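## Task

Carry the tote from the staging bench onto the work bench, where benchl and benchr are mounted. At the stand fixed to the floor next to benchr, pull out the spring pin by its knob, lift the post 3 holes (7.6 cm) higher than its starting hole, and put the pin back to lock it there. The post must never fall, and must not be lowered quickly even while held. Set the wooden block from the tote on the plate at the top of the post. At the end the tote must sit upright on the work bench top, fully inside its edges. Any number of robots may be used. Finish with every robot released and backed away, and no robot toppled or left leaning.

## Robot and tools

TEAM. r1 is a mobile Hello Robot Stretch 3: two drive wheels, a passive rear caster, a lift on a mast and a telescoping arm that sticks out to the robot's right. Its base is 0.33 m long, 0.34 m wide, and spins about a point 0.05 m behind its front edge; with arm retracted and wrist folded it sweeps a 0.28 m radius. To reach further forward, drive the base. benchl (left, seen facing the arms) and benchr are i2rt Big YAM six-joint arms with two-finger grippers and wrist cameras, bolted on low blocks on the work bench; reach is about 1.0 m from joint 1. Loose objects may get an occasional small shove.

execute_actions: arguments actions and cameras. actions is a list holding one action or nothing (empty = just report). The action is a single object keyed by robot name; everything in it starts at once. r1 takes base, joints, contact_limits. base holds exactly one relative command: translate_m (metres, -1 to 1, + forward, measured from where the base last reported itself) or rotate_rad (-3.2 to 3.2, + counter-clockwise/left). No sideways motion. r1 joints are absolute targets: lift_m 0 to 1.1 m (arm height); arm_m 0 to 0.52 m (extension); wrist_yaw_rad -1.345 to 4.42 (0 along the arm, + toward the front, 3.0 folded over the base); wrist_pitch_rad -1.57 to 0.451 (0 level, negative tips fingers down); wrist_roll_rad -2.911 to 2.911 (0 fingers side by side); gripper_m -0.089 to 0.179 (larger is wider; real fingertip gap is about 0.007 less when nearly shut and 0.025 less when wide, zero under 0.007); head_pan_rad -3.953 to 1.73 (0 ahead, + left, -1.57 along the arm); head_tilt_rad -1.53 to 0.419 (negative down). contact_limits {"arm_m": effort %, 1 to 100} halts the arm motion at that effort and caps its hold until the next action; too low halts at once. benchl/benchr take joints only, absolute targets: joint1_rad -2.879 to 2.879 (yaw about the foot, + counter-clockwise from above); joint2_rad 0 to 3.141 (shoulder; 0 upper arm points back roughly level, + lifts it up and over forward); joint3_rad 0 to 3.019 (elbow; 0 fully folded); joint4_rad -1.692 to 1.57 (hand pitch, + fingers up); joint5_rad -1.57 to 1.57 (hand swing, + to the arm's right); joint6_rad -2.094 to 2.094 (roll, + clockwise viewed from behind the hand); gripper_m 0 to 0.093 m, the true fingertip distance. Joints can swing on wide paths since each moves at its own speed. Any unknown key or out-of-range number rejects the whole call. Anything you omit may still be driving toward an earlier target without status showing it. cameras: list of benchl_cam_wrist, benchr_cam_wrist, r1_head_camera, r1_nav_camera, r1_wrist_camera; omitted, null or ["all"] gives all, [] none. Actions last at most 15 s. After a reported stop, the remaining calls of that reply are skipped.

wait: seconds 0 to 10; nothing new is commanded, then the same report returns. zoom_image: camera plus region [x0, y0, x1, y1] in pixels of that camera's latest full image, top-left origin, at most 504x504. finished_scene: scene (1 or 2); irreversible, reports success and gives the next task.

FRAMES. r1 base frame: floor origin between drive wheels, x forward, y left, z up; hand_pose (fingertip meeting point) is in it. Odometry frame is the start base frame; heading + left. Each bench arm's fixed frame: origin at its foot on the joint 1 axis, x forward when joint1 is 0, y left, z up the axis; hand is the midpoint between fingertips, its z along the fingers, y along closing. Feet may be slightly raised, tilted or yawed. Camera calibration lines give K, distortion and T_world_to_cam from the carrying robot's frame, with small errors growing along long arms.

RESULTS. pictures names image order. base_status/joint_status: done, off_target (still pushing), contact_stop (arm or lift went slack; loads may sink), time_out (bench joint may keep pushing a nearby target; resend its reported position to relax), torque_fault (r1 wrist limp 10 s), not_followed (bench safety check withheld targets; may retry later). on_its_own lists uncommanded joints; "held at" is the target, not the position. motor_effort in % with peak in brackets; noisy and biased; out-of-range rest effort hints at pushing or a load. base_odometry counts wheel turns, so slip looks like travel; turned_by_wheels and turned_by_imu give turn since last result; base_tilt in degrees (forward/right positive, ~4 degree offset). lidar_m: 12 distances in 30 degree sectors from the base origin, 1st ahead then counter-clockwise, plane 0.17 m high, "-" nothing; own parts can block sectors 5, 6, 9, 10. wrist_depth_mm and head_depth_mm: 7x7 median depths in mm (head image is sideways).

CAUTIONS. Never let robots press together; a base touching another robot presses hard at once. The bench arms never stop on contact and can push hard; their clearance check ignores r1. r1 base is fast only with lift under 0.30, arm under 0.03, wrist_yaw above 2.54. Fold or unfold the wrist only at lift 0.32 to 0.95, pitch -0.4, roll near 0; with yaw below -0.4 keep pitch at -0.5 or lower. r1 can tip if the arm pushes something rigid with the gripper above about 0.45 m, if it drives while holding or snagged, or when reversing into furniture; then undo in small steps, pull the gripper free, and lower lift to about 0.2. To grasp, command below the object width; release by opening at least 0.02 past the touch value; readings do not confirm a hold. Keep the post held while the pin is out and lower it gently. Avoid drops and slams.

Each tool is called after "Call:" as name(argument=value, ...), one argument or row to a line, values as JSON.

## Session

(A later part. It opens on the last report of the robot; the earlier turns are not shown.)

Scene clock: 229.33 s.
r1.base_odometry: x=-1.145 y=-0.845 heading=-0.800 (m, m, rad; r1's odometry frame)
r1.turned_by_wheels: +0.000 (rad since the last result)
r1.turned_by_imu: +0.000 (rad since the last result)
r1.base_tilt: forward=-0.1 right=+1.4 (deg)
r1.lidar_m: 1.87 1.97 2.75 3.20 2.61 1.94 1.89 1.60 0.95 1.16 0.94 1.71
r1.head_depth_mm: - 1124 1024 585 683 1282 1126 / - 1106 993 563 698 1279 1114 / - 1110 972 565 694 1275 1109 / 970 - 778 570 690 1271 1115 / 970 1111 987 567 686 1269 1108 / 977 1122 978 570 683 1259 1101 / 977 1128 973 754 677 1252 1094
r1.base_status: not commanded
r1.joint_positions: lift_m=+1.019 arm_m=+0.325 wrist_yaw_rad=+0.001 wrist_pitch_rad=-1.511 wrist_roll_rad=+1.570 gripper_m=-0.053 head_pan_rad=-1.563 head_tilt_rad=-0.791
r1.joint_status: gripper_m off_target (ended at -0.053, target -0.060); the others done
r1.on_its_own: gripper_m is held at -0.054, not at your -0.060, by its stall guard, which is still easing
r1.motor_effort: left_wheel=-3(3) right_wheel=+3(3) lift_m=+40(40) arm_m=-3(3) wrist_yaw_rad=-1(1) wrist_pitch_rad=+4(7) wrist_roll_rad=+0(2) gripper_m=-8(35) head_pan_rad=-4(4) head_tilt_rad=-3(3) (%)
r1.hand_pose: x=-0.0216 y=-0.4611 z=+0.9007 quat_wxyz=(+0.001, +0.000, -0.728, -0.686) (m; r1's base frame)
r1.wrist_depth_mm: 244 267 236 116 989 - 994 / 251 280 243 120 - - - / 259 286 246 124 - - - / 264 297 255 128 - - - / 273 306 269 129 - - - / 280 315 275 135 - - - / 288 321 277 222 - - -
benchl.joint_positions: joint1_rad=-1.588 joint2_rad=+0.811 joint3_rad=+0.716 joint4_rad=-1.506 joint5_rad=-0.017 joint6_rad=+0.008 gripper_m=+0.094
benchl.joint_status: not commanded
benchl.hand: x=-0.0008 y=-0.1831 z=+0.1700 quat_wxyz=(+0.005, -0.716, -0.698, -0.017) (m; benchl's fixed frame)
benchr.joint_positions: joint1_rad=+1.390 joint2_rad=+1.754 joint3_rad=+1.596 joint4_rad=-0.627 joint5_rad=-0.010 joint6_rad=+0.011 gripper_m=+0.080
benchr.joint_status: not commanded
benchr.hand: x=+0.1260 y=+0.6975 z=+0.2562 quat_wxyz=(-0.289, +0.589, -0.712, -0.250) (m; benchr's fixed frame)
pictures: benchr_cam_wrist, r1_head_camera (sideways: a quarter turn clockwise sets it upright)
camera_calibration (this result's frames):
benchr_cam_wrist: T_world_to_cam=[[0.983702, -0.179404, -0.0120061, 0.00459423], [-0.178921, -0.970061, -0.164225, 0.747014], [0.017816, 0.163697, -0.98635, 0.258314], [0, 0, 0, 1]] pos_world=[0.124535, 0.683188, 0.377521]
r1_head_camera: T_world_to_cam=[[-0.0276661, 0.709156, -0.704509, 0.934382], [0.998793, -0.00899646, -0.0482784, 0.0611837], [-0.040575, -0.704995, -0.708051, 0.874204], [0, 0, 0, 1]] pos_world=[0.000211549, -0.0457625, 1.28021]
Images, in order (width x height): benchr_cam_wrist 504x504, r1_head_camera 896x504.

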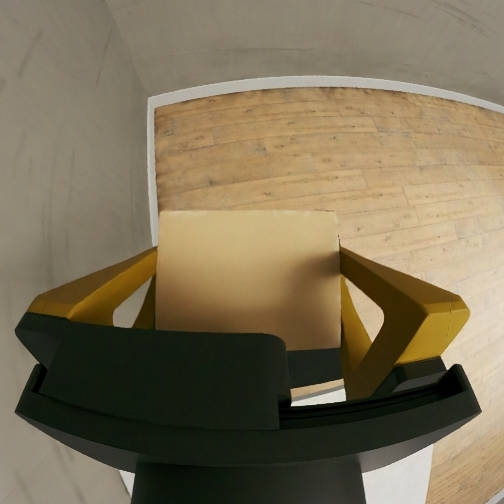

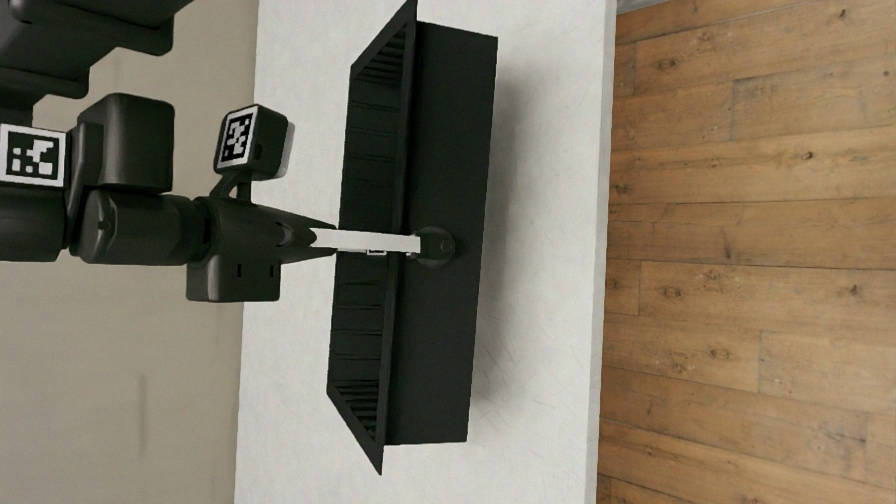

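Seated. Release.

Call:
execute_actions(
  actions=[
    {"r1":{"joints":{"lift_m":1.09}},"benchr":{"joints":{"gripper_m":0.093,"joint2_rad":1.76,"joint3_rad":1.6}}},
  ],
  cameras=[],
)

Call:
execute_actions(
  actions=[
    {"r1":{"joints":{"arm_m":0.2},"base":{"rotate_rad":1.571}},"benchr":{"joints":{"joint2_rad":1.3}}},
  ],
  cameras=["benchr_cam_wrist"],
)

Call:
execute_actions(
  actions=[
    {"r1":{"base":{"translate_m":1}},"benchr":{"joints":{"joint2_rad":0.9,"joint3_rad":1.2}}},
  ],
  cameras=[],
)

Call:
execute_actions(
  actions=[
    {"r1":{"base":{"translate_m":1}}},
  ],
  cameras=[],
)

Call:
execute_actions(
  actions=[
    {"r1":{"base":{"translate_m":0.41}}},
  ],
  cameras=[],
)

Call:
execute_actions(
  actions=[
    {"r1":{"base":{"rotate_rad":1.571}}},
  ],
  cameras=[],
)

Call:
execute_actions(
  actions=[
    {"r1":{"base":{"translate_m":0.15},"joints":{"arm_m":0.42}}},
  ],
  cameras=["r1_head_camera","r1_nav_camera"],
)

Scene clock: 231.93 s.
r1.base_odometry: x=-1.145 y=-0.845 heading=-0.800 (m, m, rad; r1's odometry frame)
r1.turned_by_wheels: +0.000 (rad since the last result)
r1.turned_by_imu: +0.000 (rad since the last result)
r1.base_tilt: forward=+0.0 right=+1.3 (deg)
r1.lidar_m: 1.87 1.96 2.76 3.17 2.59 1.94 1.89 1.60 0.95 1.17 0.94 1.71
r1.head_depth_mm: 965 1100 654 743 686 1287 1124 / 982 1132 712 738 697 1286 1121 / 976 1141 714 731 693 1281 1113 / - 1164 725 747 690 1270 1110 / 977 1118 514 743 685 1260 1101 / 973 1115 515 739 683 1260 1100 / 976 1121 936 758 675 1251 1096
r1.base_status: not commanded
r1.joint_positions: lift_m=+1.089 arm_m=+0.325 wrist_yaw_rad=+0.001 wrist_pitch_rad=-1.511 wrist_roll_rad=+1.570 gripper_m=-0.043 head_pan_rad=-1.563 head_tilt_rad=-0.791
r1.joint_status: all done
r1.on_its_own: gripper_m is held at -0.042, not at your -0.060, by its stall guard, which is still easing
r1.motor_effort: left_wheel=-3(3) right_wheel=+3(3) lift_m=+40(45) arm_m=-3(3) wrist_yaw_rad=-1(2) wrist_pitch_rad=+4(4) wrist_roll_rad=+0(0) gripper_m=-4(26) head_pan_rad=-4(4) head_tilt_rad=-3(3) (%)
r1.hand_pose: x=-0.0216 y=-0.4611 z=+0.9707 quat_wxyz=(+0.001, +0.000, -0.728, -0.686) (m; r1's base frame)
r1.wrist_depth_mm: 242 269 235 116 - - - / 249 280 242 120 - - - / 259 287 248 124 - - - / 263 295 254 128 - - - / 273 306 270 130 - - - / 284 315 279 135 - - - / 286 316 275 223 - - -
benchl.joint_positions: joint1_rad=-1.588 joint2_rad=+0.811 joint3_rad=+0.716 joint4_rad=-1.506 joint5_rad=-0.017 joint6_rad=+0.008 gripper_m=+0.094
benchl.joint_status: not commanded
benchl.hand: x=-0.0008 y=-0.1831 z=+0.1700 quat_wxyz=(+0.005, -0.716, -0.698, -0.017) (m; benchl's fixed frame)
benchr.joint_positions: joint1_rad=+1.390 joint2_rad=+1.751 joint3_rad=+1.596 joint4_rad=-0.627 joint5_rad=-0.009 joint6_rad=+0.011 gripper_m=+0.093
benchr.joint_status: all done
benchr.hand: x=+0.1260 y=+0.6971 z=+0.2583 quat_wxyz=(-0.291, +0.589, -0.711, -0.251) (m; benchr's fixed frame)
pictures: none
No camera images: the call's "cameras" was empty. Leave "cameras" out to get every camera's image.

Scene clock: 235.37 s.
r1.base_odometry: x=-1.145 y=-0.845 heading=+0.770 (m, m, rad; r1's odometry frame)
r1.turned_by_wheels: +1.571 (rad since the last result)
r1.turned_by_imu: +1.574 (rad since the last result)
r1.base_tilt: forward=-0.1 right=+1.4 (deg)
r1.lidar_m: 3.17 2.57 1.94 1.89 1.58 0.95 1.16 0.94 1.73 1.87 1.96 2.77
r1.head_depth_mm: - 1746 2085 418 1407 1269 1123 / - 1717 2092 419 1404 1281 1126 / - - 2022 423 1426 1276 1110 / 1575 - 1351 420 1422 1272 1110 / 1584 1808 2021 425 1412 1261 1104 / 1590 1818 1998 426 1442 1265 1102 / 1594 1837 2068 427 1428 1261 1099
r1.base_status: done
r1.joint_positions: lift_m=+1.089 arm_m=+0.200 wrist_yaw_rad=+0.001 wrist_pitch_rad=-1.511 wrist_roll_rad=+1.570 gripper_m=-0.035 head_pan_rad=-1.563 head_tilt_rad=-0.791
r1.joint_status: all done
r1.on_its_own: gripper_m is held at -0.036, not at your -0.060, by its stall guard, which is not easing now
r1.motor_effort: left_wheel=-3(10) right_wheel=+4(9) lift_m=+41(41) arm_m=-3(4) wrist_yaw_rad=-1(1) wrist_pitch_rad=+4(4) wrist_roll_rad=+0(1) gripper_m=-20(21) head_pan_rad=-4(4) head_tilt_rad=-3(3) (%)
r1.hand_pose: x=-0.0216 y=-0.3362 z=+0.9707 quat_wxyz=(+0.001, +0.000, -0.728, -0.686) (m; r1's base frame)
r1.wrist_depth_mm: 242 270 237 117 - - - / 249 277 243 120 - - - / 255 286 248 123 - - - / 266 296 255 129 - - - / 274 303 269 129 - - - / 281 312 275 134 - - - / 286 316 272 222 - - -
benchl.joint_positions: joint1_rad=-1.588 joint2_rad=+0.811 joint3_rad=+0.716 joint4_rad=-1.506 joint5_rad=-0.017 joint6_rad=+0.008 gripper_m=+0.094
benchl.joint_status: not commanded
benchl.hand: x=-0.0008 y=-0.1831 z=+0.1700 quat_wxyz=(+0.005, -0.716, -0.698, -0.017) (m; benchl's fixed frame)
benchr.joint_positions: joint1_rad=+1.390 joint2_rad=+1.306 joint3_rad=+1.596 joint4_rad=-0.628 joint5_rad=-0.009 joint6_rad=+0.011 gripper_m=+0.093
benchr.joint_status: all done
benchr.hand: x=+0.1041 y=+0.5770 z=+0.5415 quat_wxyz=(-0.440, +0.521, -0.628, -0.376) (m; benchr's fixed frame)
pictures: benchr_cam_wrist
camera_calibration (this result's frames):
benchr_cam_wrist: T_world_to_cam=[[0.984511, -0.175006, -0.010539, 0.00448063], [-0.149132, -0.804318, -0.57518, 0.796813], [0.092183, 0.567843, -0.817959, 0.227748], [0, 0, 0, 1]] pos_world=[0.0934245, 0.512351, 0.644646]
Images, in order (width x height): benchr_cam_wrist 504x504.

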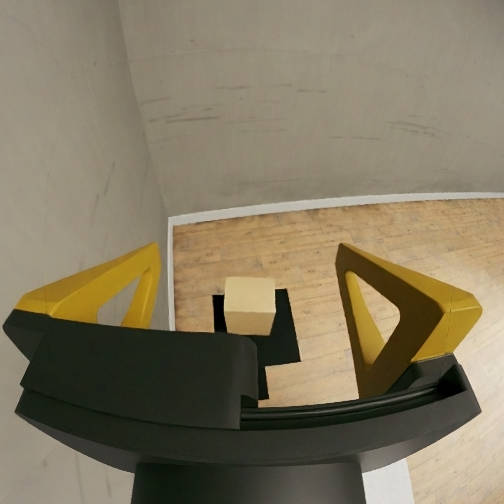

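Scene clock: 246.97 s.
r1.base_odometry: x=-0.427 y=-0.148 heading=+0.770 (m, m, rad; r1's odometry frame)
r1.turned_by_wheels: +0.000 (rad since the last result)
r1.turned_by_imu: -0.003 (rad since the last result)
r1.base_tilt: forward=-0.1 right=+1.3 (deg)
r1.lidar_m: 2.19 2.33 1.90 1.85 1.94 1.83 2.17 1.84 1.96 1.91 2.01 2.29
r1.head_depth_mm: - 1797 2151 418 1409 1292 1119 / - 1781 2141 421 1391 1281 1120 / - - 2049 423 1426 1274 1113 / 1608 - 1381 420 1420 1271 1108 / 1603 1860 2053 423 1416 1267 1104 / 1620 1866 2042 427 1432 1252 1101 / 1625 1865 2091 424 1426 1263 1097
r1.base_status: done
r1.joint_positions: lift_m=+1.089 arm_m=+0.200 wrist_yaw_rad=+0.001 wrist_pitch_rad=-1.511 wrist_roll_rad=+1.570 gripper_m=-0.035 head_pan_rad=-1.563 head_tilt_rad=-0.791
r1.joint_status: not commanded
r1.on_its_own: gripper_m is held at -0.036, not at your -0.060, by its stall guard, which is not easing now
r1.motor_effort: left_wheel=-3(4) right_wheel=+3(8) lift_m=+41(40) arm_m=-4(4) wrist_yaw_rad=-2(1) wrist_pitch_rad=+4(4) wrist_roll_rad=+0(0) gripper_m=-19(20) head_pan_rad=-4(4) head_tilt_rad=-3(3) (%)
r1.hand_pose: x=-0.0216 y=-0.3362 z=+0.9707 quat_wxyz=(+0.001, +0.000, -0.728, -0.686) (m; r1's base frame)
r1.wrist_depth_mm: 243 271 236 116 - - - / 251 277 242 120 - - - / 257 286 248 123 - - - / 262 295 252 128 - - - / 273 301 269 129 - - - / 281 316 277 134 - - - / 287 317 272 218 - - -
benchl.joint_positions: joint1_rad=-1.588 joint2_rad=+0.811 joint3_rad=+0.716 joint4_rad=-1.506 joint5_rad=-0.017 joint6_rad=+0.008 gripper_m=+0.094
benchl.joint_status: not commanded
benchl.hand: x=-0.0008 y=-0.1831 z=+0.1700 quat_wxyz=(+0.005, -0.716, -0.698, -0.017) (m; benchl's fixed frame)
benchr.joint_positions: joint1_rad=+1.390 joint2_rad=+0.895 joint3_rad=+1.214 joint4_rad=-0.628 joint5_rad=-0.009 joint6_rad=+0.011 gripper_m=+0.093
benchr.joint_status: all done
benchr.hand: x=+0.0770 y=+0.4281 z=+0.5133 quat_wxyz=(-0.448, +0.516, -0.621, -0.383) (m; benchr's fixed frame)
pictures: none
No camera images: the call's "cameras" was empty. Leave "cameras" out to get every camera's image.

Scene clock: 258.57 s.
r1.base_odometry: x=+0.291 y=+0.548 heading=+0.770 (m, m, rad; r1's odometry frame)
r1.turned_by_wheels: +0.000 (rad since the last result)
r1.turned_by_imu: -0.003 (rad since the last result)
r1.base_tilt: forward=-0.1 right=+1.3 (deg)
r1.lidar_m: 1.59 1.42 1.86 1.81 1.90 2.67 2.79 2.68 2.00 1.95 2.05 1.21
r1.head_depth_mm: - 1837 2128 418 1410 1292 1120 / - 1795 2133 421 1397 1281 1122 / - - 2102 423 1422 1276 1113 / 1650 - 1395 420 1415 1270 1109 / 1640 1887 2118 423 1414 1270 1104 / 1643 1890 2061 426 1433 1260 1101 / 1655 1898 2121 425 1427 1251 1098
r1.base_status: done
r1.joint_positions: lift_m=+1.089 arm_m=+0.200 wrist_yaw_rad=+0.001 wrist_pitch_rad=-1.511 wrist_roll_rad=+1.570 gripper_m=-0.035 head_pan_rad=-1.563 head_tilt_rad=-0.791
r1.joint_status: not commanded
r1.on_its_own: gripper_m is held at -0.036, not at your -0.060, by its stall guard, which is not easing now
r1.motor_effort: left_wheel=-3(5) right_wheel=+3(9) lift_m=+41(40) arm_m=-4(4) wrist_yaw_rad=-1(1) wrist_pitch_rad=+4(4) wrist_roll_rad=+1(0) gripper_m=-20(20) head_pan_rad=-4(3) head_tilt_rad=-3(3) (%)
r1.hand_pose: x=-0.0216 y=-0.3362 z=+0.9707 quat_wxyz=(+0.001, +0.000, -0.728, -0.686) (m; r1's base frame)
r1.wrist_depth_mm: 241 271 235 116 - - - / 250 280 241 120 - - - / 258 287 248 124 - - - / 264 296 255 129 - - - / 272 306 272 129 - - - / 280 317 276 135 - - - / 284 316 272 219 - - -
benchl.joint_positions: joint1_rad=-1.588 joint2_rad=+0.811 joint3_rad=+0.716 joint4_rad=-1.506 joint5_rad=-0.017 joint6_rad=+0.008 gripper_m=+0.094
benchl.joint_status: not commanded
benchl.hand: x=-0.0008 y=-0.1831 z=+0.1700 quat_wxyz=(+0.005, -0.716, -0.698, -0.017) (m; benchl's fixed frame)
benchr.joint_positions: joint1_rad=+1.390 joint2_rad=+0.895 joint3_rad=+1.214 joint4_rad=-0.628 joint5_rad=-0.009 joint6_rad=+0.011 gripper_m=+0.093
benchr.joint_status: not commanded
benchr.hand: x=+0.0770 y=+0.4281 z=+0.5133 quat_wxyz=(-0.448, +0.516, -0.621, -0.383) (m; benchr's fixed frame)
pictures: none
No camera images: the call's "cameras" was empty. Leave "cameras" out to get every camera's image.

Scene clock: 264.37 s.
r1.base_odometry: x=+0.585 y=+0.833 heading=+0.770 (m, m, rad; r1's odometry frame)
r1.turned_by_wheels: +0.000 (rad since the last result)
r1.turned_by_imu: -0.001 (rad since the last result)
r1.base_tilt: forward=-0.1 right=+1.3 (deg)
r1.lidar_m: 1.18 1.11 1.10 1.79 1.89 2.64 3.20 2.69 2.02 1.97 1.07 0.84
r1.head_depth_mm: - 1847 2149 419 1410 1292 1121 / - 1817 2144 420 1406 1278 1113 / - - 2081 423 1417 1274 1114 / 1659 - 1404 420 1418 1271 1111 / 1660 1919 2125 424 1414 1269 1104 / 1647 1911 2073 427 1439 1263 1098 / 1668 1903 2127 425 1427 1249 1097
r1.base_status: done
r1.joint_positions: lift_m=+1.089 arm_m=+0.200 wrist_yaw_rad=+0.001 wrist_pitch_rad=-1.511 wrist_roll_rad=+1.570 gripper_m=-0.035 head_pan_rad=-1.563 head_tilt_rad=-0.791
r1.joint_status: not commanded
r1.on_its_own: gripper_m is held at -0.036, not at your -0.060, by its stall guard, which is not easing now
r1.motor_effort: left_wheel=-3(5) right_wheel=+3(7) lift_m=+41(40) arm_m=-3(3) wrist_yaw_rad=-1(2) wrist_pitch_rad=+3(4) wrist_roll_rad=+0(0) gripper_m=-19(21) head_pan_rad=-4(4) head_tilt_rad=-3(3) (%)
r1.hand_pose: x=-0.0216 y=-0.3362 z=+0.9707 quat_wxyz=(+0.001, +0.000, -0.728, -0.686) (m; r1's base frame)
r1.wrist_depth_mm: 242 270 238 116 - - - / 250 276 243 120 - - - / 257 288 247 124 - - - / 264 294 254 128 - - - / 273 303 270 129 - - - / 279 314 278 134 - - - / 286 316 274 217 - - -
benchl.joint_positions: joint1_rad=-1.588 joint2_rad=+0.811 joint3_rad=+0.716 joint4_rad=-1.506 joint5_rad=-0.017 joint6_rad=+0.008 gripper_m=+0.094
benchl.joint_status: not commanded
benchl.hand: x=-0.0008 y=-0.1831 z=+0.1700 quat_wxyz=(+0.005, -0.716, -0.698, -0.017) (m; benchl's fixed frame)
benchr.joint_positions: joint1_rad=+1.390 joint2_rad=+0.895 joint3_rad=+1.214 joint4_rad=-0.628 joint5_rad=-0.009 joint6_rad=+0.011 gripper_m=+0.093
benchr.joint_status: not commanded
benchr.hand: x=+0.0770 y=+0.4281 z=+0.5133 quat_wxyz=(-0.448, +0.516, -0.621, -0.383) (m; benchr's fixed frame)
pictures: none
No camera images: the call's "cameras" was empty. Leave "cameras" out to get every camera's image.

Scene clock: 267.80 s.
r1.base_odometry: x=+0.585 y=+0.833 heading=+2.341 (m, m, rad; r1's odometry frame)
r1.turned_by_wheels: +1.571 (rad since the last result)
r1.turned_by_imu: +1.574 (rad since the last result)
r1.base_tilt: forward=-0.1 right=+1.3 (deg)
r1.lidar_m: 1.80 1.88 2.68 3.20 2.66 2.02 1.96 1.07 0.84 1.18 1.10 1.11
r1.head_depth_mm: - 1087 992 522 653 1275 1124 / - 1068 975 420 654 1286 1116 / - - 901 423 662 1276 1117 / 986 - 799 420 667 1270 1102 / 986 1134 987 425 671 1258 1104 / 989 1137 980 426 683 1259 1097 / 997 1132 972 426 677 1254 1097
r1.base_status: done
r1.joint_positions: lift_m=+1.089 arm_m=+0.200 wrist_yaw_rad=+0.001 wrist_pitch_rad=-1.511 wrist_roll_rad=+1.570 gripper_m=-0.035 head_pan_rad=-1.563 head_tilt_rad=-0.791
r1.joint_status: not commanded
r1.on_its_own: gripper_m is held at -0.036, not at your -0.060, by its stall guard, which is not easing now
r1.motor_effort: left_wheel=-4(9) right_wheel=+4(9) lift_m=+41(40) arm_m=-3(4) wrist_yaw_rad=-1(1) wrist_pitch_rad=+4(4) wrist_roll_rad=+0(0) gripper_m=-19(19) head_pan_rad=-4(3) head_tilt_rad=-3(3) (%)
r1.hand_pose: x=-0.0216 y=-0.3362 z=+0.9707 quat_wxyz=(+0.001, +0.000, -0.728, -0.686) (m; r1's base frame)
r1.wrist_depth_mm: 242 271 237 116 - - - / 249 277 243 120 - - - / 256 287 250 123 - - - / 265 298 256 128 - - - / 274 305 269 129 - - - / 280 318 277 135 - - - / 287 319 270 221 - - -
benchl.joint_positions: joint1_rad=-1.588 joint2_rad=+0.811 joint3_rad=+0.716 joint4_rad=-1.506 joint5_rad=-0.017 joint6_rad=+0.008 gripper_m=+0.094
benchl.joint_status: not commanded
benchl.hand: x=-0.0008 y=-0.1831 z=+0.1700 quat_wxyz=(+0.005, -0.716, -0.698, -0.017) (m; benchl's fixed frame)
benchr.joint_positions: joint1_rad=+1.390 joint2_rad=+0.895 joint3_rad=+1.214 joint4_rad=-0.628 joint5_rad=-0.009 joint6_rad=+0.011 gripper_m=+0.093
benchr.joint_status: not commanded
benchr.hand: x=+0.0770 y=+0.4281 z=+0.5133 quat_wxyz=(-0.448, +0.516, -0.621, -0.383) (m; benchr's fixed frame)
pictures: none
No camera images: the call's "cameras" was empty. Leave "cameras" out to get every camera's image.

Scene clock: 270.83 s.
r1.base_odometry: x=+0.481 y=+0.941 heading=+2.341 (m, m, rad; r1's odometry frame)
r1.turned_by_wheels: +0.000 (rad since the last result)
r1.turned_by_imu: -0.001 (rad since the last result)
r1.base_tilt: forward=-0.1 right=+1.3 (deg)
r1.lidar_m: 1.64 1.73 2.45 3.28 2.87 2.17 2.12 1.18 0.92 1.19 1.00 1.69
r1.head_depth_mm: 980 882 907 808 704 1288 1125 / 761 1068 579 803 699 1289 1115 / 966 1129 581 799 712 1283 1111 / - 1161 583 790 710 1269 1106 / 990 1118 582 788 704 1269 1104 / 767 1120 585 781 699 1255 1106 / 963 892 929 779 696 1253 1093
r1.base_status: done
r1.joint_positions: lift_m=+1.089 arm_m=+0.420 wrist_yaw_rad=+0.001 wrist_pitch_rad=-1.511 wrist_roll_rad=+1.570 gripper_m=-0.035 head_pan_rad=-1.563 head_tilt_rad=-0.791
r1.joint_status: all done
r1.on_its_own: gripper_m is held at -0.036, not at your -0.060, by its stall guard, which is not easing now
r1.motor_effort: left_wheel=-3(4) right_wheel=+3(9) lift_m=+41(41) arm_m=+3(3) wrist_yaw_rad=-2(2) wrist_pitch_rad=+4(4) wrist_roll_rad=+0(0) gripper_m=-19(19) head_pan_rad=-4(4) head_tilt_rad=-3(3) (%)
r1.hand_pose: x=-0.0216 y=-0.5555 z=+0.9707 quat_wxyz=(+0.001, +0.000, -0.728, -0.686) (m; r1's base frame)
r1.wrist_depth_mm: 243 270 236 116 378 - - / 251 278 243 121 390 - - / 258 288 247 124 403 - - / 264 296 255 128 417 - - / 272 303 269 130 433 - - / 278 312 276 135 - - - / 285 317 272 218 469 - -
benchl.joint_positions: joint1_rad=-1.588 joint2_rad=+0.811 joint3_rad=+0.716 joint4_rad=-1.506 joint5_rad=-0.017 joint6_rad=+0.008 gripper_m=+0.094
benchl.joint_status: not commanded
benchl.hand: x=-0.0008 y=-0.1831 z=+0.1700 quat_wxyz=(+0.005, -0.716, -0.698, -0.017) (m; benchl's fixed frame)
benchr.joint_positions: joint1_rad=+1.390 joint2_rad=+0.895 joint3_rad=+1.214 joint4_rad=-0.628 joint5_rad=-0.009 joint6_rad=+0.011 gripper_m=+0.093
benchr.joint_status: not commanded
benchr.hand: x=+0.0770 y=+0.4281 z=+0.5133 quat_wxyz=(-0.448, +0.516, -0.621, -0.383) (m; benchr's fixed frame)
pictures: r1_head_camera (sideways: a quarter turn clockwise sets it upright), r1_nav_camera (sideways: a quarter turn counterclockwise sets it upright)
camera_calibration (this result's frames):
r1_head_camera: T_world_to_cam=[[-0.027666, 0.709156, -0.704509, 0.934381], [0.998793, -0.00899657, -0.0482784, 0.0611838], [-0.0405751, -0.704995, -0.708051, 0.874204], [0, 0, 0, 1]] pos_world=[0.000211544, -0.0457625, 1.28021]
r1_nav_camera: T_world_to_cam=[[-0.0407927, -0.726212, 0.686259, -0.843747], [-0.999056, 0.039908, -0.0171547, 0.0775032], [-0.0149293, -0.686311, -0.727155, 0.903176], [0, 0, 0, 1]] pos_world=[0.0564951, 0.004028, 1.23711]
Images, in order (width x height): r1_head_camera 896x504, r1_nav_camera 672x504.

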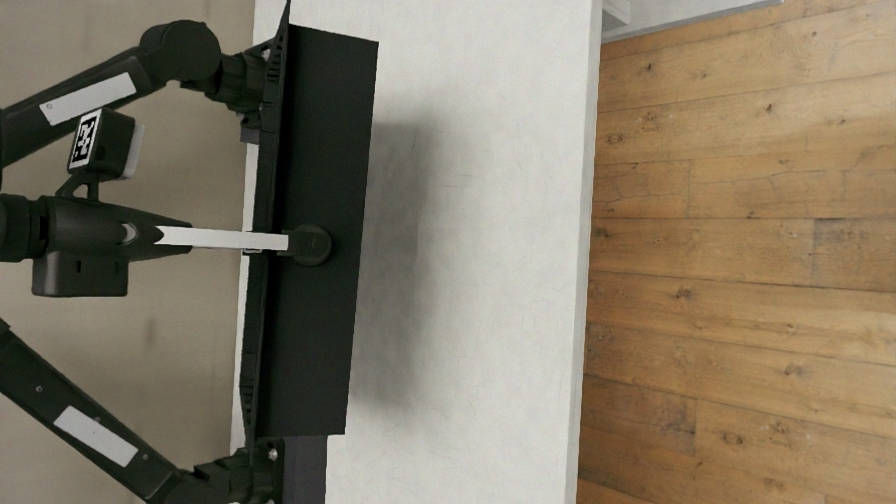

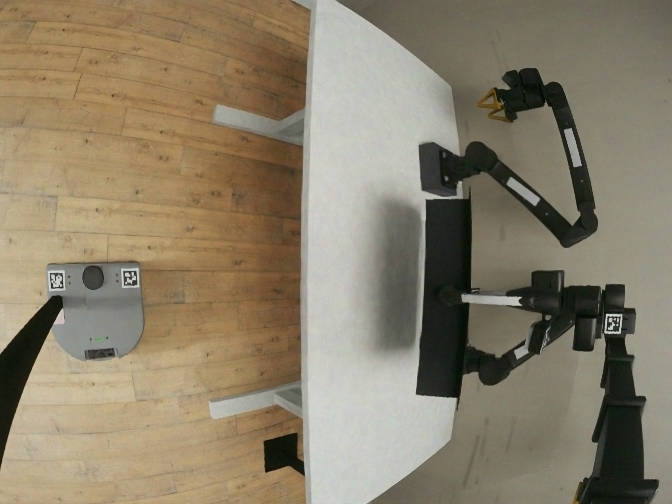

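Call:
execute_actions(
  actions=[
    {"r1":{"joints":{"lift_m":1.0}}},
  ],
  cameras=[],
)

Call:
execute_actions(
  actions=[
    {"r1":{"joints":{"lift_m":0.94,"arm_m":0.39}}},
  ],
  cameras=[],
)

Call:
execute_actions(
  actions=[
    {"r1":{"joints":{"lift_m":0.89}}},
  ],
  cameras=[],
)

Call:
execute_actions(
  actions=[
    {"r1":{"joints":{"gripper_m":0.08}}},
  ],
  cameras=[],
)

Call:
execute_actions(
  actions=[
    {"r1":{"joints":{"lift_m":1.02}}},
  ],
  cameras=[],
)

Call:
execute_actions(
  actions=[
    {"r1":{"joints":{"arm_m":0.1}}},
  ],
  cameras=["r1_head_camera","benchr_cam_wrist"],
)

Scene clock: 273.57 s.
r1.base_odometry: x=+0.481 y=+0.941 heading=+2.341 (m, m, rad; r1's odometry frame)
r1.turned_by_wheels: +0.000 (rad since the last result)
r1.turned_by_imu: +0.000 (rad since the last result)
r1.base_tilt: forward=+0.0 right=+1.3 (deg)
r1.lidar_m: 1.65 1.73 2.45 3.30 2.86 2.17 2.12 1.19 0.92 1.19 1.00 1.69
r1.head_depth_mm: - 992 924 785 701 1287 1124 / - 1056 900 736 699 1285 1117 / - 1105 851 732 711 1274 1114 / 991 - 854 747 706 1266 1111 / 991 1139 858 742 705 1262 1104 / 764 1145 854 740 700 1256 1104 / 959 898 934 774 695 1254 1095
r1.base_status: not commanded
r1.joint_positions: lift_m=+1.000 arm_m=+0.420 wrist_yaw_rad=+0.001 wrist_pitch_rad=-1.511 wrist_roll_rad=+1.570 gripper_m=-0.035 head_pan_rad=-1.563 head_tilt_rad=-0.791
r1.joint_status: all done
r1.on_its_own: gripper_m is held at -0.036, not at your -0.060, by its stall guard, which is not easing now
r1.motor_effort: left_wheel=-3(3) right_wheel=+3(3) lift_m=+18(36) arm_m=+3(3) wrist_yaw_rad=-1(1) wrist_pitch_rad=+4(4) wrist_roll_rad=+0(0) gripper_m=-20(19) head_pan_rad=-4(4) head_tilt_rad=-3(3) (%)
r1.hand_pose: x=-0.0216 y=-0.5555 z=+0.8819 quat_wxyz=(+0.001, +0.000, -0.728, -0.686) (m; r1's base frame)
r1.wrist_depth_mm: 244 271 236 116 297 978 968 / 251 279 242 120 303 307 - / 257 286 247 123 314 - - / 262 295 255 128 329 - - / 271 303 269 130 338 - - / 283 313 277 135 353 - - / 287 318 272 219 366 - -
benchl.joint_positions: joint1_rad=-1.588 joint2_rad=+0.811 joint3_rad=+0.716 joint4_rad=-1.506 joint5_rad=-0.017 joint6_rad=+0.008 gripper_m=+0.094
benchl.joint_status: not commanded
benchl.hand: x=-0.0008 y=-0.1831 z=+0.1700 quat_wxyz=(+0.005, -0.716, -0.698, -0.017) (m; benchl's fixed frame)
benchr.joint_positions: joint1_rad=+1.390 joint2_rad=+0.895 joint3_rad=+1.214 joint4_rad=-0.628 joint5_rad=-0.009 joint6_rad=+0.011 gripper_m=+0.093
benchr.joint_status: not commanded
benchr.hand: x=+0.0770 y=+0.4281 z=+0.5133 quat_wxyz=(-0.448, +0.516, -0.621, -0.383) (m; benchr's fixed frame)
pictures: none
No camera images: the call's "cameras" was empty. Leave "cameras" out to get every camera's image.

Scene clock: 274.93 s.
r1.base_odometry: x=+0.481 y=+0.941 heading=+2.341 (m, m, rad; r1's odometry frame)
r1.turned_by_wheels: +0.000 (rad since the last result)
r1.turned_by_imu: +0.000 (rad since the last result)
r1.base_tilt: forward=-0.1 right=+1.3 (deg)
r1.lidar_m: 1.64 1.73 2.45 3.26 2.87 2.17 2.12 1.18 0.92 1.19 1.00 1.69
r1.head_depth_mm: 976 1055 - 740 694 1284 1118 / 751 - 872 687 699 1283 1117 / 951 - 867 679 713 1278 1111 / 972 1112 875 689 708 1270 1107 / 993 1137 883 693 704 1267 1105 / 766 1144 974 716 699 1257 1099 / 964 901 936 775 694 1256 1095
r1.base_status: not commanded
r1.joint_positions: lift_m=+0.941 arm_m=+0.390 wrist_yaw_rad=+0.001 wrist_pitch_rad=-1.498 wrist_roll_rad=+1.570 gripper_m=-0.032 head_pan_rad=-1.563 head_tilt_rad=-0.791
r1.joint_status: all done
r1.on_its_own: gripper_m is held at -0.033, not at your -0.060, by its stall guard, which is still easing
r1.motor_effort: left_wheel=-3(3) right_wheel=+3(3) lift_m=+14(14) arm_m=-3(4) wrist_yaw_rad=-1(1) wrist_pitch_rad=-1(4) wrist_roll_rad=+0(0) gripper_m=-9(21) head_pan_rad=-4(4) head_tilt_rad=-3(3) (%)
r1.hand_pose: x=-0.0215 y=-0.5296 z=+0.8220 quat_wxyz=(+0.001, +0.000, -0.732, -0.681) (m; r1's base frame)
r1.wrist_depth_mm: 238 226 210 113 239 895 898 / 246 233 218 116 247 - 938 / 254 240 222 120 256 - - / 265 248 228 124 264 994 - / 272 255 238 126 274 - - / 281 266 248 132 285 - - / 291 279 250 289 295 - -
benchl.joint_positions: joint1_rad=-1.588 joint2_rad=+0.811 joint3_rad=+0.716 joint4_rad=-1.506 joint5_rad=-0.017 joint6_rad=+0.008 gripper_m=+0.094
benchl.joint_status: not commanded
benchl.hand: x=-0.0008 y=-0.1831 z=+0.1700 quat_wxyz=(+0.005, -0.716, -0.698, -0.017) (m; benchl's fixed frame)
benchr.joint_positions: joint1_rad=+1.390 joint2_rad=+0.895 joint3_rad=+1.214 joint4_rad=-0.628 joint5_rad=-0.009 joint6_rad=+0.011 gripper_m=+0.093
benchr.joint_status: not commanded
benchr.hand: x=+0.0770 y=+0.4281 z=+0.5133 quat_wxyz=(-0.448, +0.516, -0.621, -0.383) (m; benchr's fixed frame)
pictures: none
No camera images: the call's "cameras" was empty. Leave "cameras" out to get every camera's image.

Scene clock: 276.23 s.
r1.base_odometry: x=+0.481 y=+0.941 heading=+2.341 (m, m, rad; r1's odometry frame)
r1.turned_by_wheels: +0.000 (rad since the last result)
r1.turned_by_imu: +0.000 (rad since the last result)
r1.base_tilt: forward=-0.1 right=+1.4 (deg)
r1.lidar_m: 1.65 1.73 2.45 3.25 2.88 2.18 2.12 1.18 0.92 1.18 1.00 1.69
r1.head_depth_mm: 973 882 1046 - - 1283 1109 / 769 1059 879 735 699 1284 1118 / 980 - - 730 711 1279 1110 / 987 1091 - 730 707 1273 1109 / 989 1138 897 739 705 1261 1105 / 765 1146 944 723 698 1254 1100 / 963 900 934 776 698 1254 1097
r1.base_status: not commanded
r1.joint_positions: lift_m=+0.891 arm_m=+0.390 wrist_yaw_rad=+0.001 wrist_pitch_rad=-1.496 wrist_roll_rad=+1.571 gripper_m=-0.029 head_pan_rad=-1.563 head_tilt_rad=-0.791
r1.joint_status: all done
r1.on_its_own: gripper_m is held at -0.030, not at your -0.060, by its stall guard, which is not easing now
r1.motor_effort: left_wheel=-3(3) right_wheel=+3(3) lift_m=+14(12) arm_m=-3(3) wrist_yaw_rad=-1(2) wrist_pitch_rad=-1(1) wrist_roll_rad=+0(0) gripper_m=-20(22) head_pan_rad=-4(4) head_tilt_rad=-3(3) (%)
r1.hand_pose: x=-0.0215 y=-0.5301 z=+0.7719 quat_wxyz=(+0.000, +0.000, -0.733, -0.680) (m; r1's base frame)
r1.wrist_depth_mm: 197 196 195 113 193 193 856 / 204 202 201 117 199 198 - / 211 208 207 121 206 205 - / 218 218 213 125 213 922 967 / 227 224 220 129 220 960 982 / 234 232 231 134 228 - - / 243 242 238 140 237 - -
benchl.joint_positions: joint1_rad=-1.588 joint2_rad=+0.811 joint3_rad=+0.716 joint4_rad=-1.506 joint5_rad=-0.017 joint6_rad=+0.008 gripper_m=+0.094
benchl.joint_status: not commanded
benchl.hand: x=-0.0008 y=-0.1831 z=+0.1700 quat_wxyz=(+0.005, -0.716, -0.698, -0.017) (m; benchl's fixed frame)
benchr.joint_positions: joint1_rad=+1.390 joint2_rad=+0.895 joint3_rad=+1.214 joint4_rad=-0.628 joint5_rad=-0.009 joint6_rad=+0.011 gripper_m=+0.093
benchr.joint_status: not commanded
benchr.hand: x=+0.0770 y=+0.4281 z=+0.5133 quat_wxyz=(-0.448, +0.516, -0.621, -0.383) (m; benchr's fixed frame)
pictures: none
No camera images: the call's "cameras" was empty. Leave "cameras" out to get every camera's image.

Scene clock: 277.83 s.
r1.base_odometry: x=+0.481 y=+0.941 heading=+2.341 (m, m, rad; r1's odometry frame)
r1.turned_by_wheels: +0.000 (rad since the last result)
r1.turned_by_imu: +0.000 (rad since the last result)
r1.base_tilt: forward=+0.0 right=+1.3 (deg)
r1.lidar_m: 1.64 1.73 2.45 3.26 2.87 2.17 2.12 1.18 0.92 1.19 1.00 1.69
r1.head_depth_mm: 973 885 1043 - - 1289 1116 / 769 1059 876 737 698 1284 1119 / 989 - - 733 712 1271 1111 / 990 1085 - 729 707 1267 1105 / 989 1131 899 739 703 1263 1103 / 764 1149 944 722 701 1258 1101 / 966 901 930 776 698 1248 1095
r1.base_status: not commanded
r1.joint_positions: lift_m=+0.891 arm_m=+0.390 wrist_yaw_rad=+0.001 wrist_pitch_rad=-1.492 wrist_roll_rad=+1.571 gripper_m=+0.080 head_pan_rad=-1.563 head_tilt_rad=-0.791
r1.joint_status: all done
r1.motor_effort: left_wheel=-3(3) right_wheel=+3(3) lift_m=+15(15) arm_m=-3(3) wrist_yaw_rad=-1(1) wrist_pitch_rad=-3(3) wrist_roll_rad=+0(0) gripper_m=+1(80) head_pan_rad=-4(4) head_tilt_rad=-3(3) (%)
r1.hand_pose: x=-0.0215 y=-0.5311 z=+0.7719 quat_wxyz=(+0.000, +0.000, -0.734, -0.679) (m; r1's base frame)
r1.wrist_depth_mm: 199 197 194 113 193 193 847 / 204 204 201 117 199 197 - / 213 209 207 121 206 205 - / 220 216 213 125 213 214 919 / 227 224 221 130 219 965 959 / 235 232 229 134 228 - - / 244 240 239 139 238 - -
benchl.joint_positions: joint1_rad=-1.588 joint2_rad=+0.811 joint3_rad=+0.716 joint4_rad=-1.506 joint5_rad=-0.017 joint6_rad=+0.008 gripper_m=+0.094
benchl.joint_status: not commanded
benchl.hand: x=-0.0008 y=-0.1831 z=+0.1700 quat_wxyz=(+0.005, -0.716, -0.698, -0.017) (m; benchl's fixed frame)
benchr.joint_positions: joint1_rad=+1.390 joint2_rad=+0.895 joint3_rad=+1.214 joint4_rad=-0.628 joint5_rad=-0.009 joint6_rad=+0.011 gripper_m=+0.093
benchr.joint_status: not commanded
benchr.hand: x=+0.0770 y=+0.4281 z=+0.5133 quat_wxyz=(-0.448, +0.516, -0.621, -0.383) (m; benchr's fixed frame)
pictures: none
No camera images: the call's "cameras" was empty. Leave "cameras" out to get every camera's image.

Scene clock: 279.83 s.
r1.base_odometry: x=+0.481 y=+0.941 heading=+2.341 (m, m, rad; r1's odometry frame)
r1.turned_by_wheels: +0.000 (rad since the last result)
r1.turned_by_imu: +0.000 (rad since the last result)
r1.base_tilt: forward=-0.1 right=+1.4 (deg)
r1.lidar_m: 1.65 1.73 2.46 3.25 2.86 2.17 2.12 1.18 0.92 1.19 1.00 1.69
r1.head_depth_mm: - 851 947 788 703 1289 1121 / 762 1061 902 737 697 1283 1119 / - 1105 900 731 713 1272 1110 / 992 - 889 728 708 1271 1109 / 992 1143 899 741 706 1263 1106 / 768 1142 946 723 702 1261 1099 / 964 900 932 778 698 1247 1095
r1.base_status: not commanded
r1.joint_positions: lift_m=+1.019 arm_m=+0.390 wrist_yaw_rad=+0.001 wrist_pitch_rad=-1.492 wrist_roll_rad=+1.571 gripper_m=+0.080 head_pan_rad=-1.563 head_tilt_rad=-0.791
r1.joint_status: all done
r1.motor_effort: left_wheel=-3(3) right_wheel=+3(3) lift_m=+37(39) arm_m=-3(3) wrist_yaw_rad=-1(1) wrist_pitch_rad=-2(2) wrist_roll_rad=+0(1) gripper_m=+0(1) head_pan_rad=-4(4) head_tilt_rad=-3(3) (%)
r1.hand_pose: x=-0.0215 y=-0.5310 z=+0.9007 quat_wxyz=(+0.000, +0.000, -0.734, -0.679) (m; r1's base frame)
r1.wrist_depth_mm: 279 322 314 315 312 980 976 / 285 327 325 322 323 - - / 293 338 341 333 332 - - / 305 354 345 340 348 - - / 313 361 361 356 - - - / 316 376 377 368 374 - - / 302 323 338 380 - - -
benchl.joint_positions: joint1_rad=-1.588 joint2_rad=+0.811 joint3_rad=+0.716 joint4_rad=-1.506 joint5_rad=-0.017 joint6_rad=+0.008 gripper_m=+0.094
benchl.joint_status: not commanded
benchl.hand: x=-0.0008 y=-0.1831 z=+0.1700 quat_wxyz=(+0.005, -0.716, -0.698, -0.017) (m; benchl's fixed frame)
benchr.joint_positions: joint1_rad=+1.390 joint2_rad=+0.895 joint3_rad=+1.214 joint4_rad=-0.628 joint5_rad=-0.009 joint6_rad=+0.011 gripper_m=+0.093
benchr.joint_status: not commanded
benchr.hand: x=+0.0770 y=+0.4281 z=+0.5133 quat_wxyz=(-0.448, +0.516, -0.621, -0.383) (m; benchr's fixed frame)
pictures: none
No camera images: the call's "cameras" was empty. Leave "cameras" out to get every camera's image.

Scene clock: 283.20 s.
r1.base_odometry: x=+0.481 y=+0.941 heading=+2.341 (m, m, rad; r1's odometry frame)
r1.turned_by_wheels: +0.000 (rad since the last result)
r1.turned_by_imu: +0.000 (rad since the last result)
r1.base_tilt: forward=-0.1 right=+1.3 (deg)
r1.lidar_m: 1.64 1.73 2.45 3.25 2.88 2.17 2.11 1.18 0.92 1.19 1.00 1.69
r1.head_depth_mm: - - - - 685 1283 1120 / - - - - 681 1277 1117 / 967 - - - 1394 1281 1114 / 974 1136 1035 - 1381 1277 1111 / 988 1144 898 806 1040 1269 1108 / 768 1142 943 725 700 1260 1104 / 962 902 936 777 697 1261 1096
r1.base_status: not commanded
r1.joint_positions: lift_m=+1.019 arm_m=+0.100 wrist_yaw_rad=+0.001 wrist_pitch_rad=-1.493 wrist_roll_rad=+1.571 gripper_m=+0.080 head_pan_rad=-1.563 head_tilt_rad=-0.791
r1.joint_status: all done
r1.motor_effort: left_wheel=-3(3) right_wheel=+3(3) lift_m=+38(37) arm_m=-3(3) wrist_yaw_rad=-1(0) wrist_pitch_rad=-2(2) wrist_roll_rad=-1(1) gripper_m=+1(1) head_pan_rad=-4(4) head_tilt_rad=-3(3) (%)
r1.hand_pose: x=-0.0215 y=-0.2409 z=+0.9008 quat_wxyz=(+0.000, +0.000, -0.734, -0.679) (m; r1's base frame)
r1.wrist_depth_mm: 326 322 - 997 978 981 970 / 335 336 - - - - - / 343 349 - - - - - / 352 354 - - - - - / 364 369 - - - - - / 379 384 - - - - - / 397 401 - - - - -
benchl.joint_positions: joint1_rad=-1.588 joint2_rad=+0.811 joint3_rad=+0.716 joint4_rad=-1.506 joint5_rad=-0.017 joint6_rad=+0.008 gripper_m=+0.094
benchl.joint_status: not commanded
benchl.hand: x=-0.0008 y=-0.1831 z=+0.1700 quat_wxyz=(+0.005, -0.716, -0.698, -0.017) (m; benchl's fixed frame)
benchr.joint_positions: joint1_rad=+1.390 joint2_rad=+0.895 joint3_rad=+1.214 joint4_rad=-0.628 joint5_rad=-0.009 joint6_rad=+0.011 gripper_m=+0.093
benchr.joint_status: not commanded
benchr.hand: x=+0.0770 y=+0.4281 z=+0.5133 quat_wxyz=(-0.448, +0.516, -0.621, -0.383) (m; benchr's fixed frame)
pictures: benchr_cam_wrist, r1_head_camera (sideways: a quarter turn clockwise sets it upright)
camera_calibration (this result's frames):
benchr_cam_wrist: T_world_to_cam=[[0.984565, -0.174711, -0.0104048, 0.00467161], [-0.146118, -0.787802, -0.598346, 0.661396], [0.0963405, 0.590631, -0.80117, 0.273032], [0, 0, 0, 1]] pos_world=[0.0657386, 0.360604, 0.614537]
r1_head_camera: T_world_to_cam=[[-0.0276659, 0.709156, -0.704509, 0.934382], [0.998793, -0.0089967, -0.0482784, 0.0611837], [-0.0405752, -0.704995, -0.708051, 0.874204], [0, 0, 0, 1]] pos_world=[0.000211538, -0.0457625, 1.28021]
Images, in order (width x height): benchr_cam_wrist 504x504, r1_head_camera 896x504.

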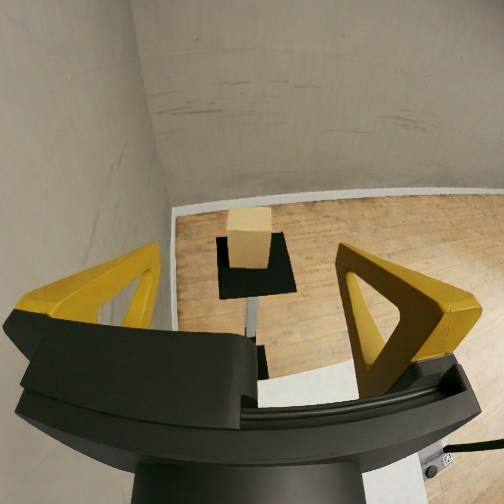

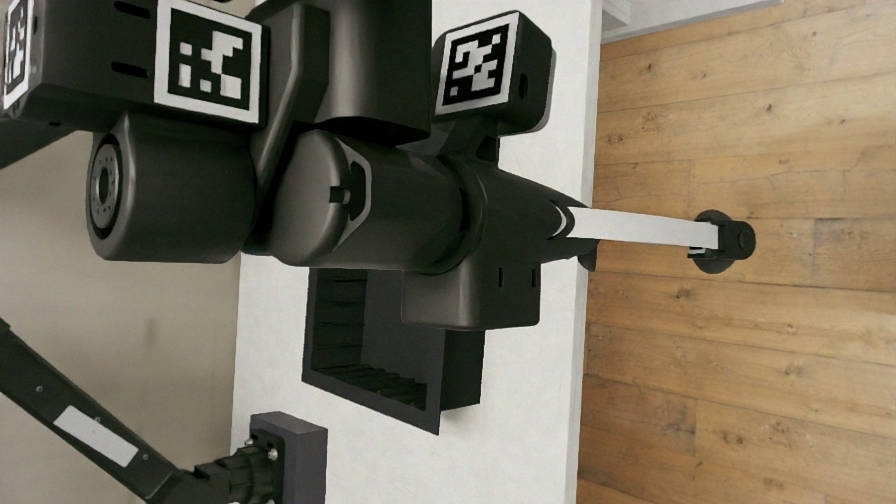

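Call:
finished_scene(
  scene=2,
)

The scene is finished: the task was done.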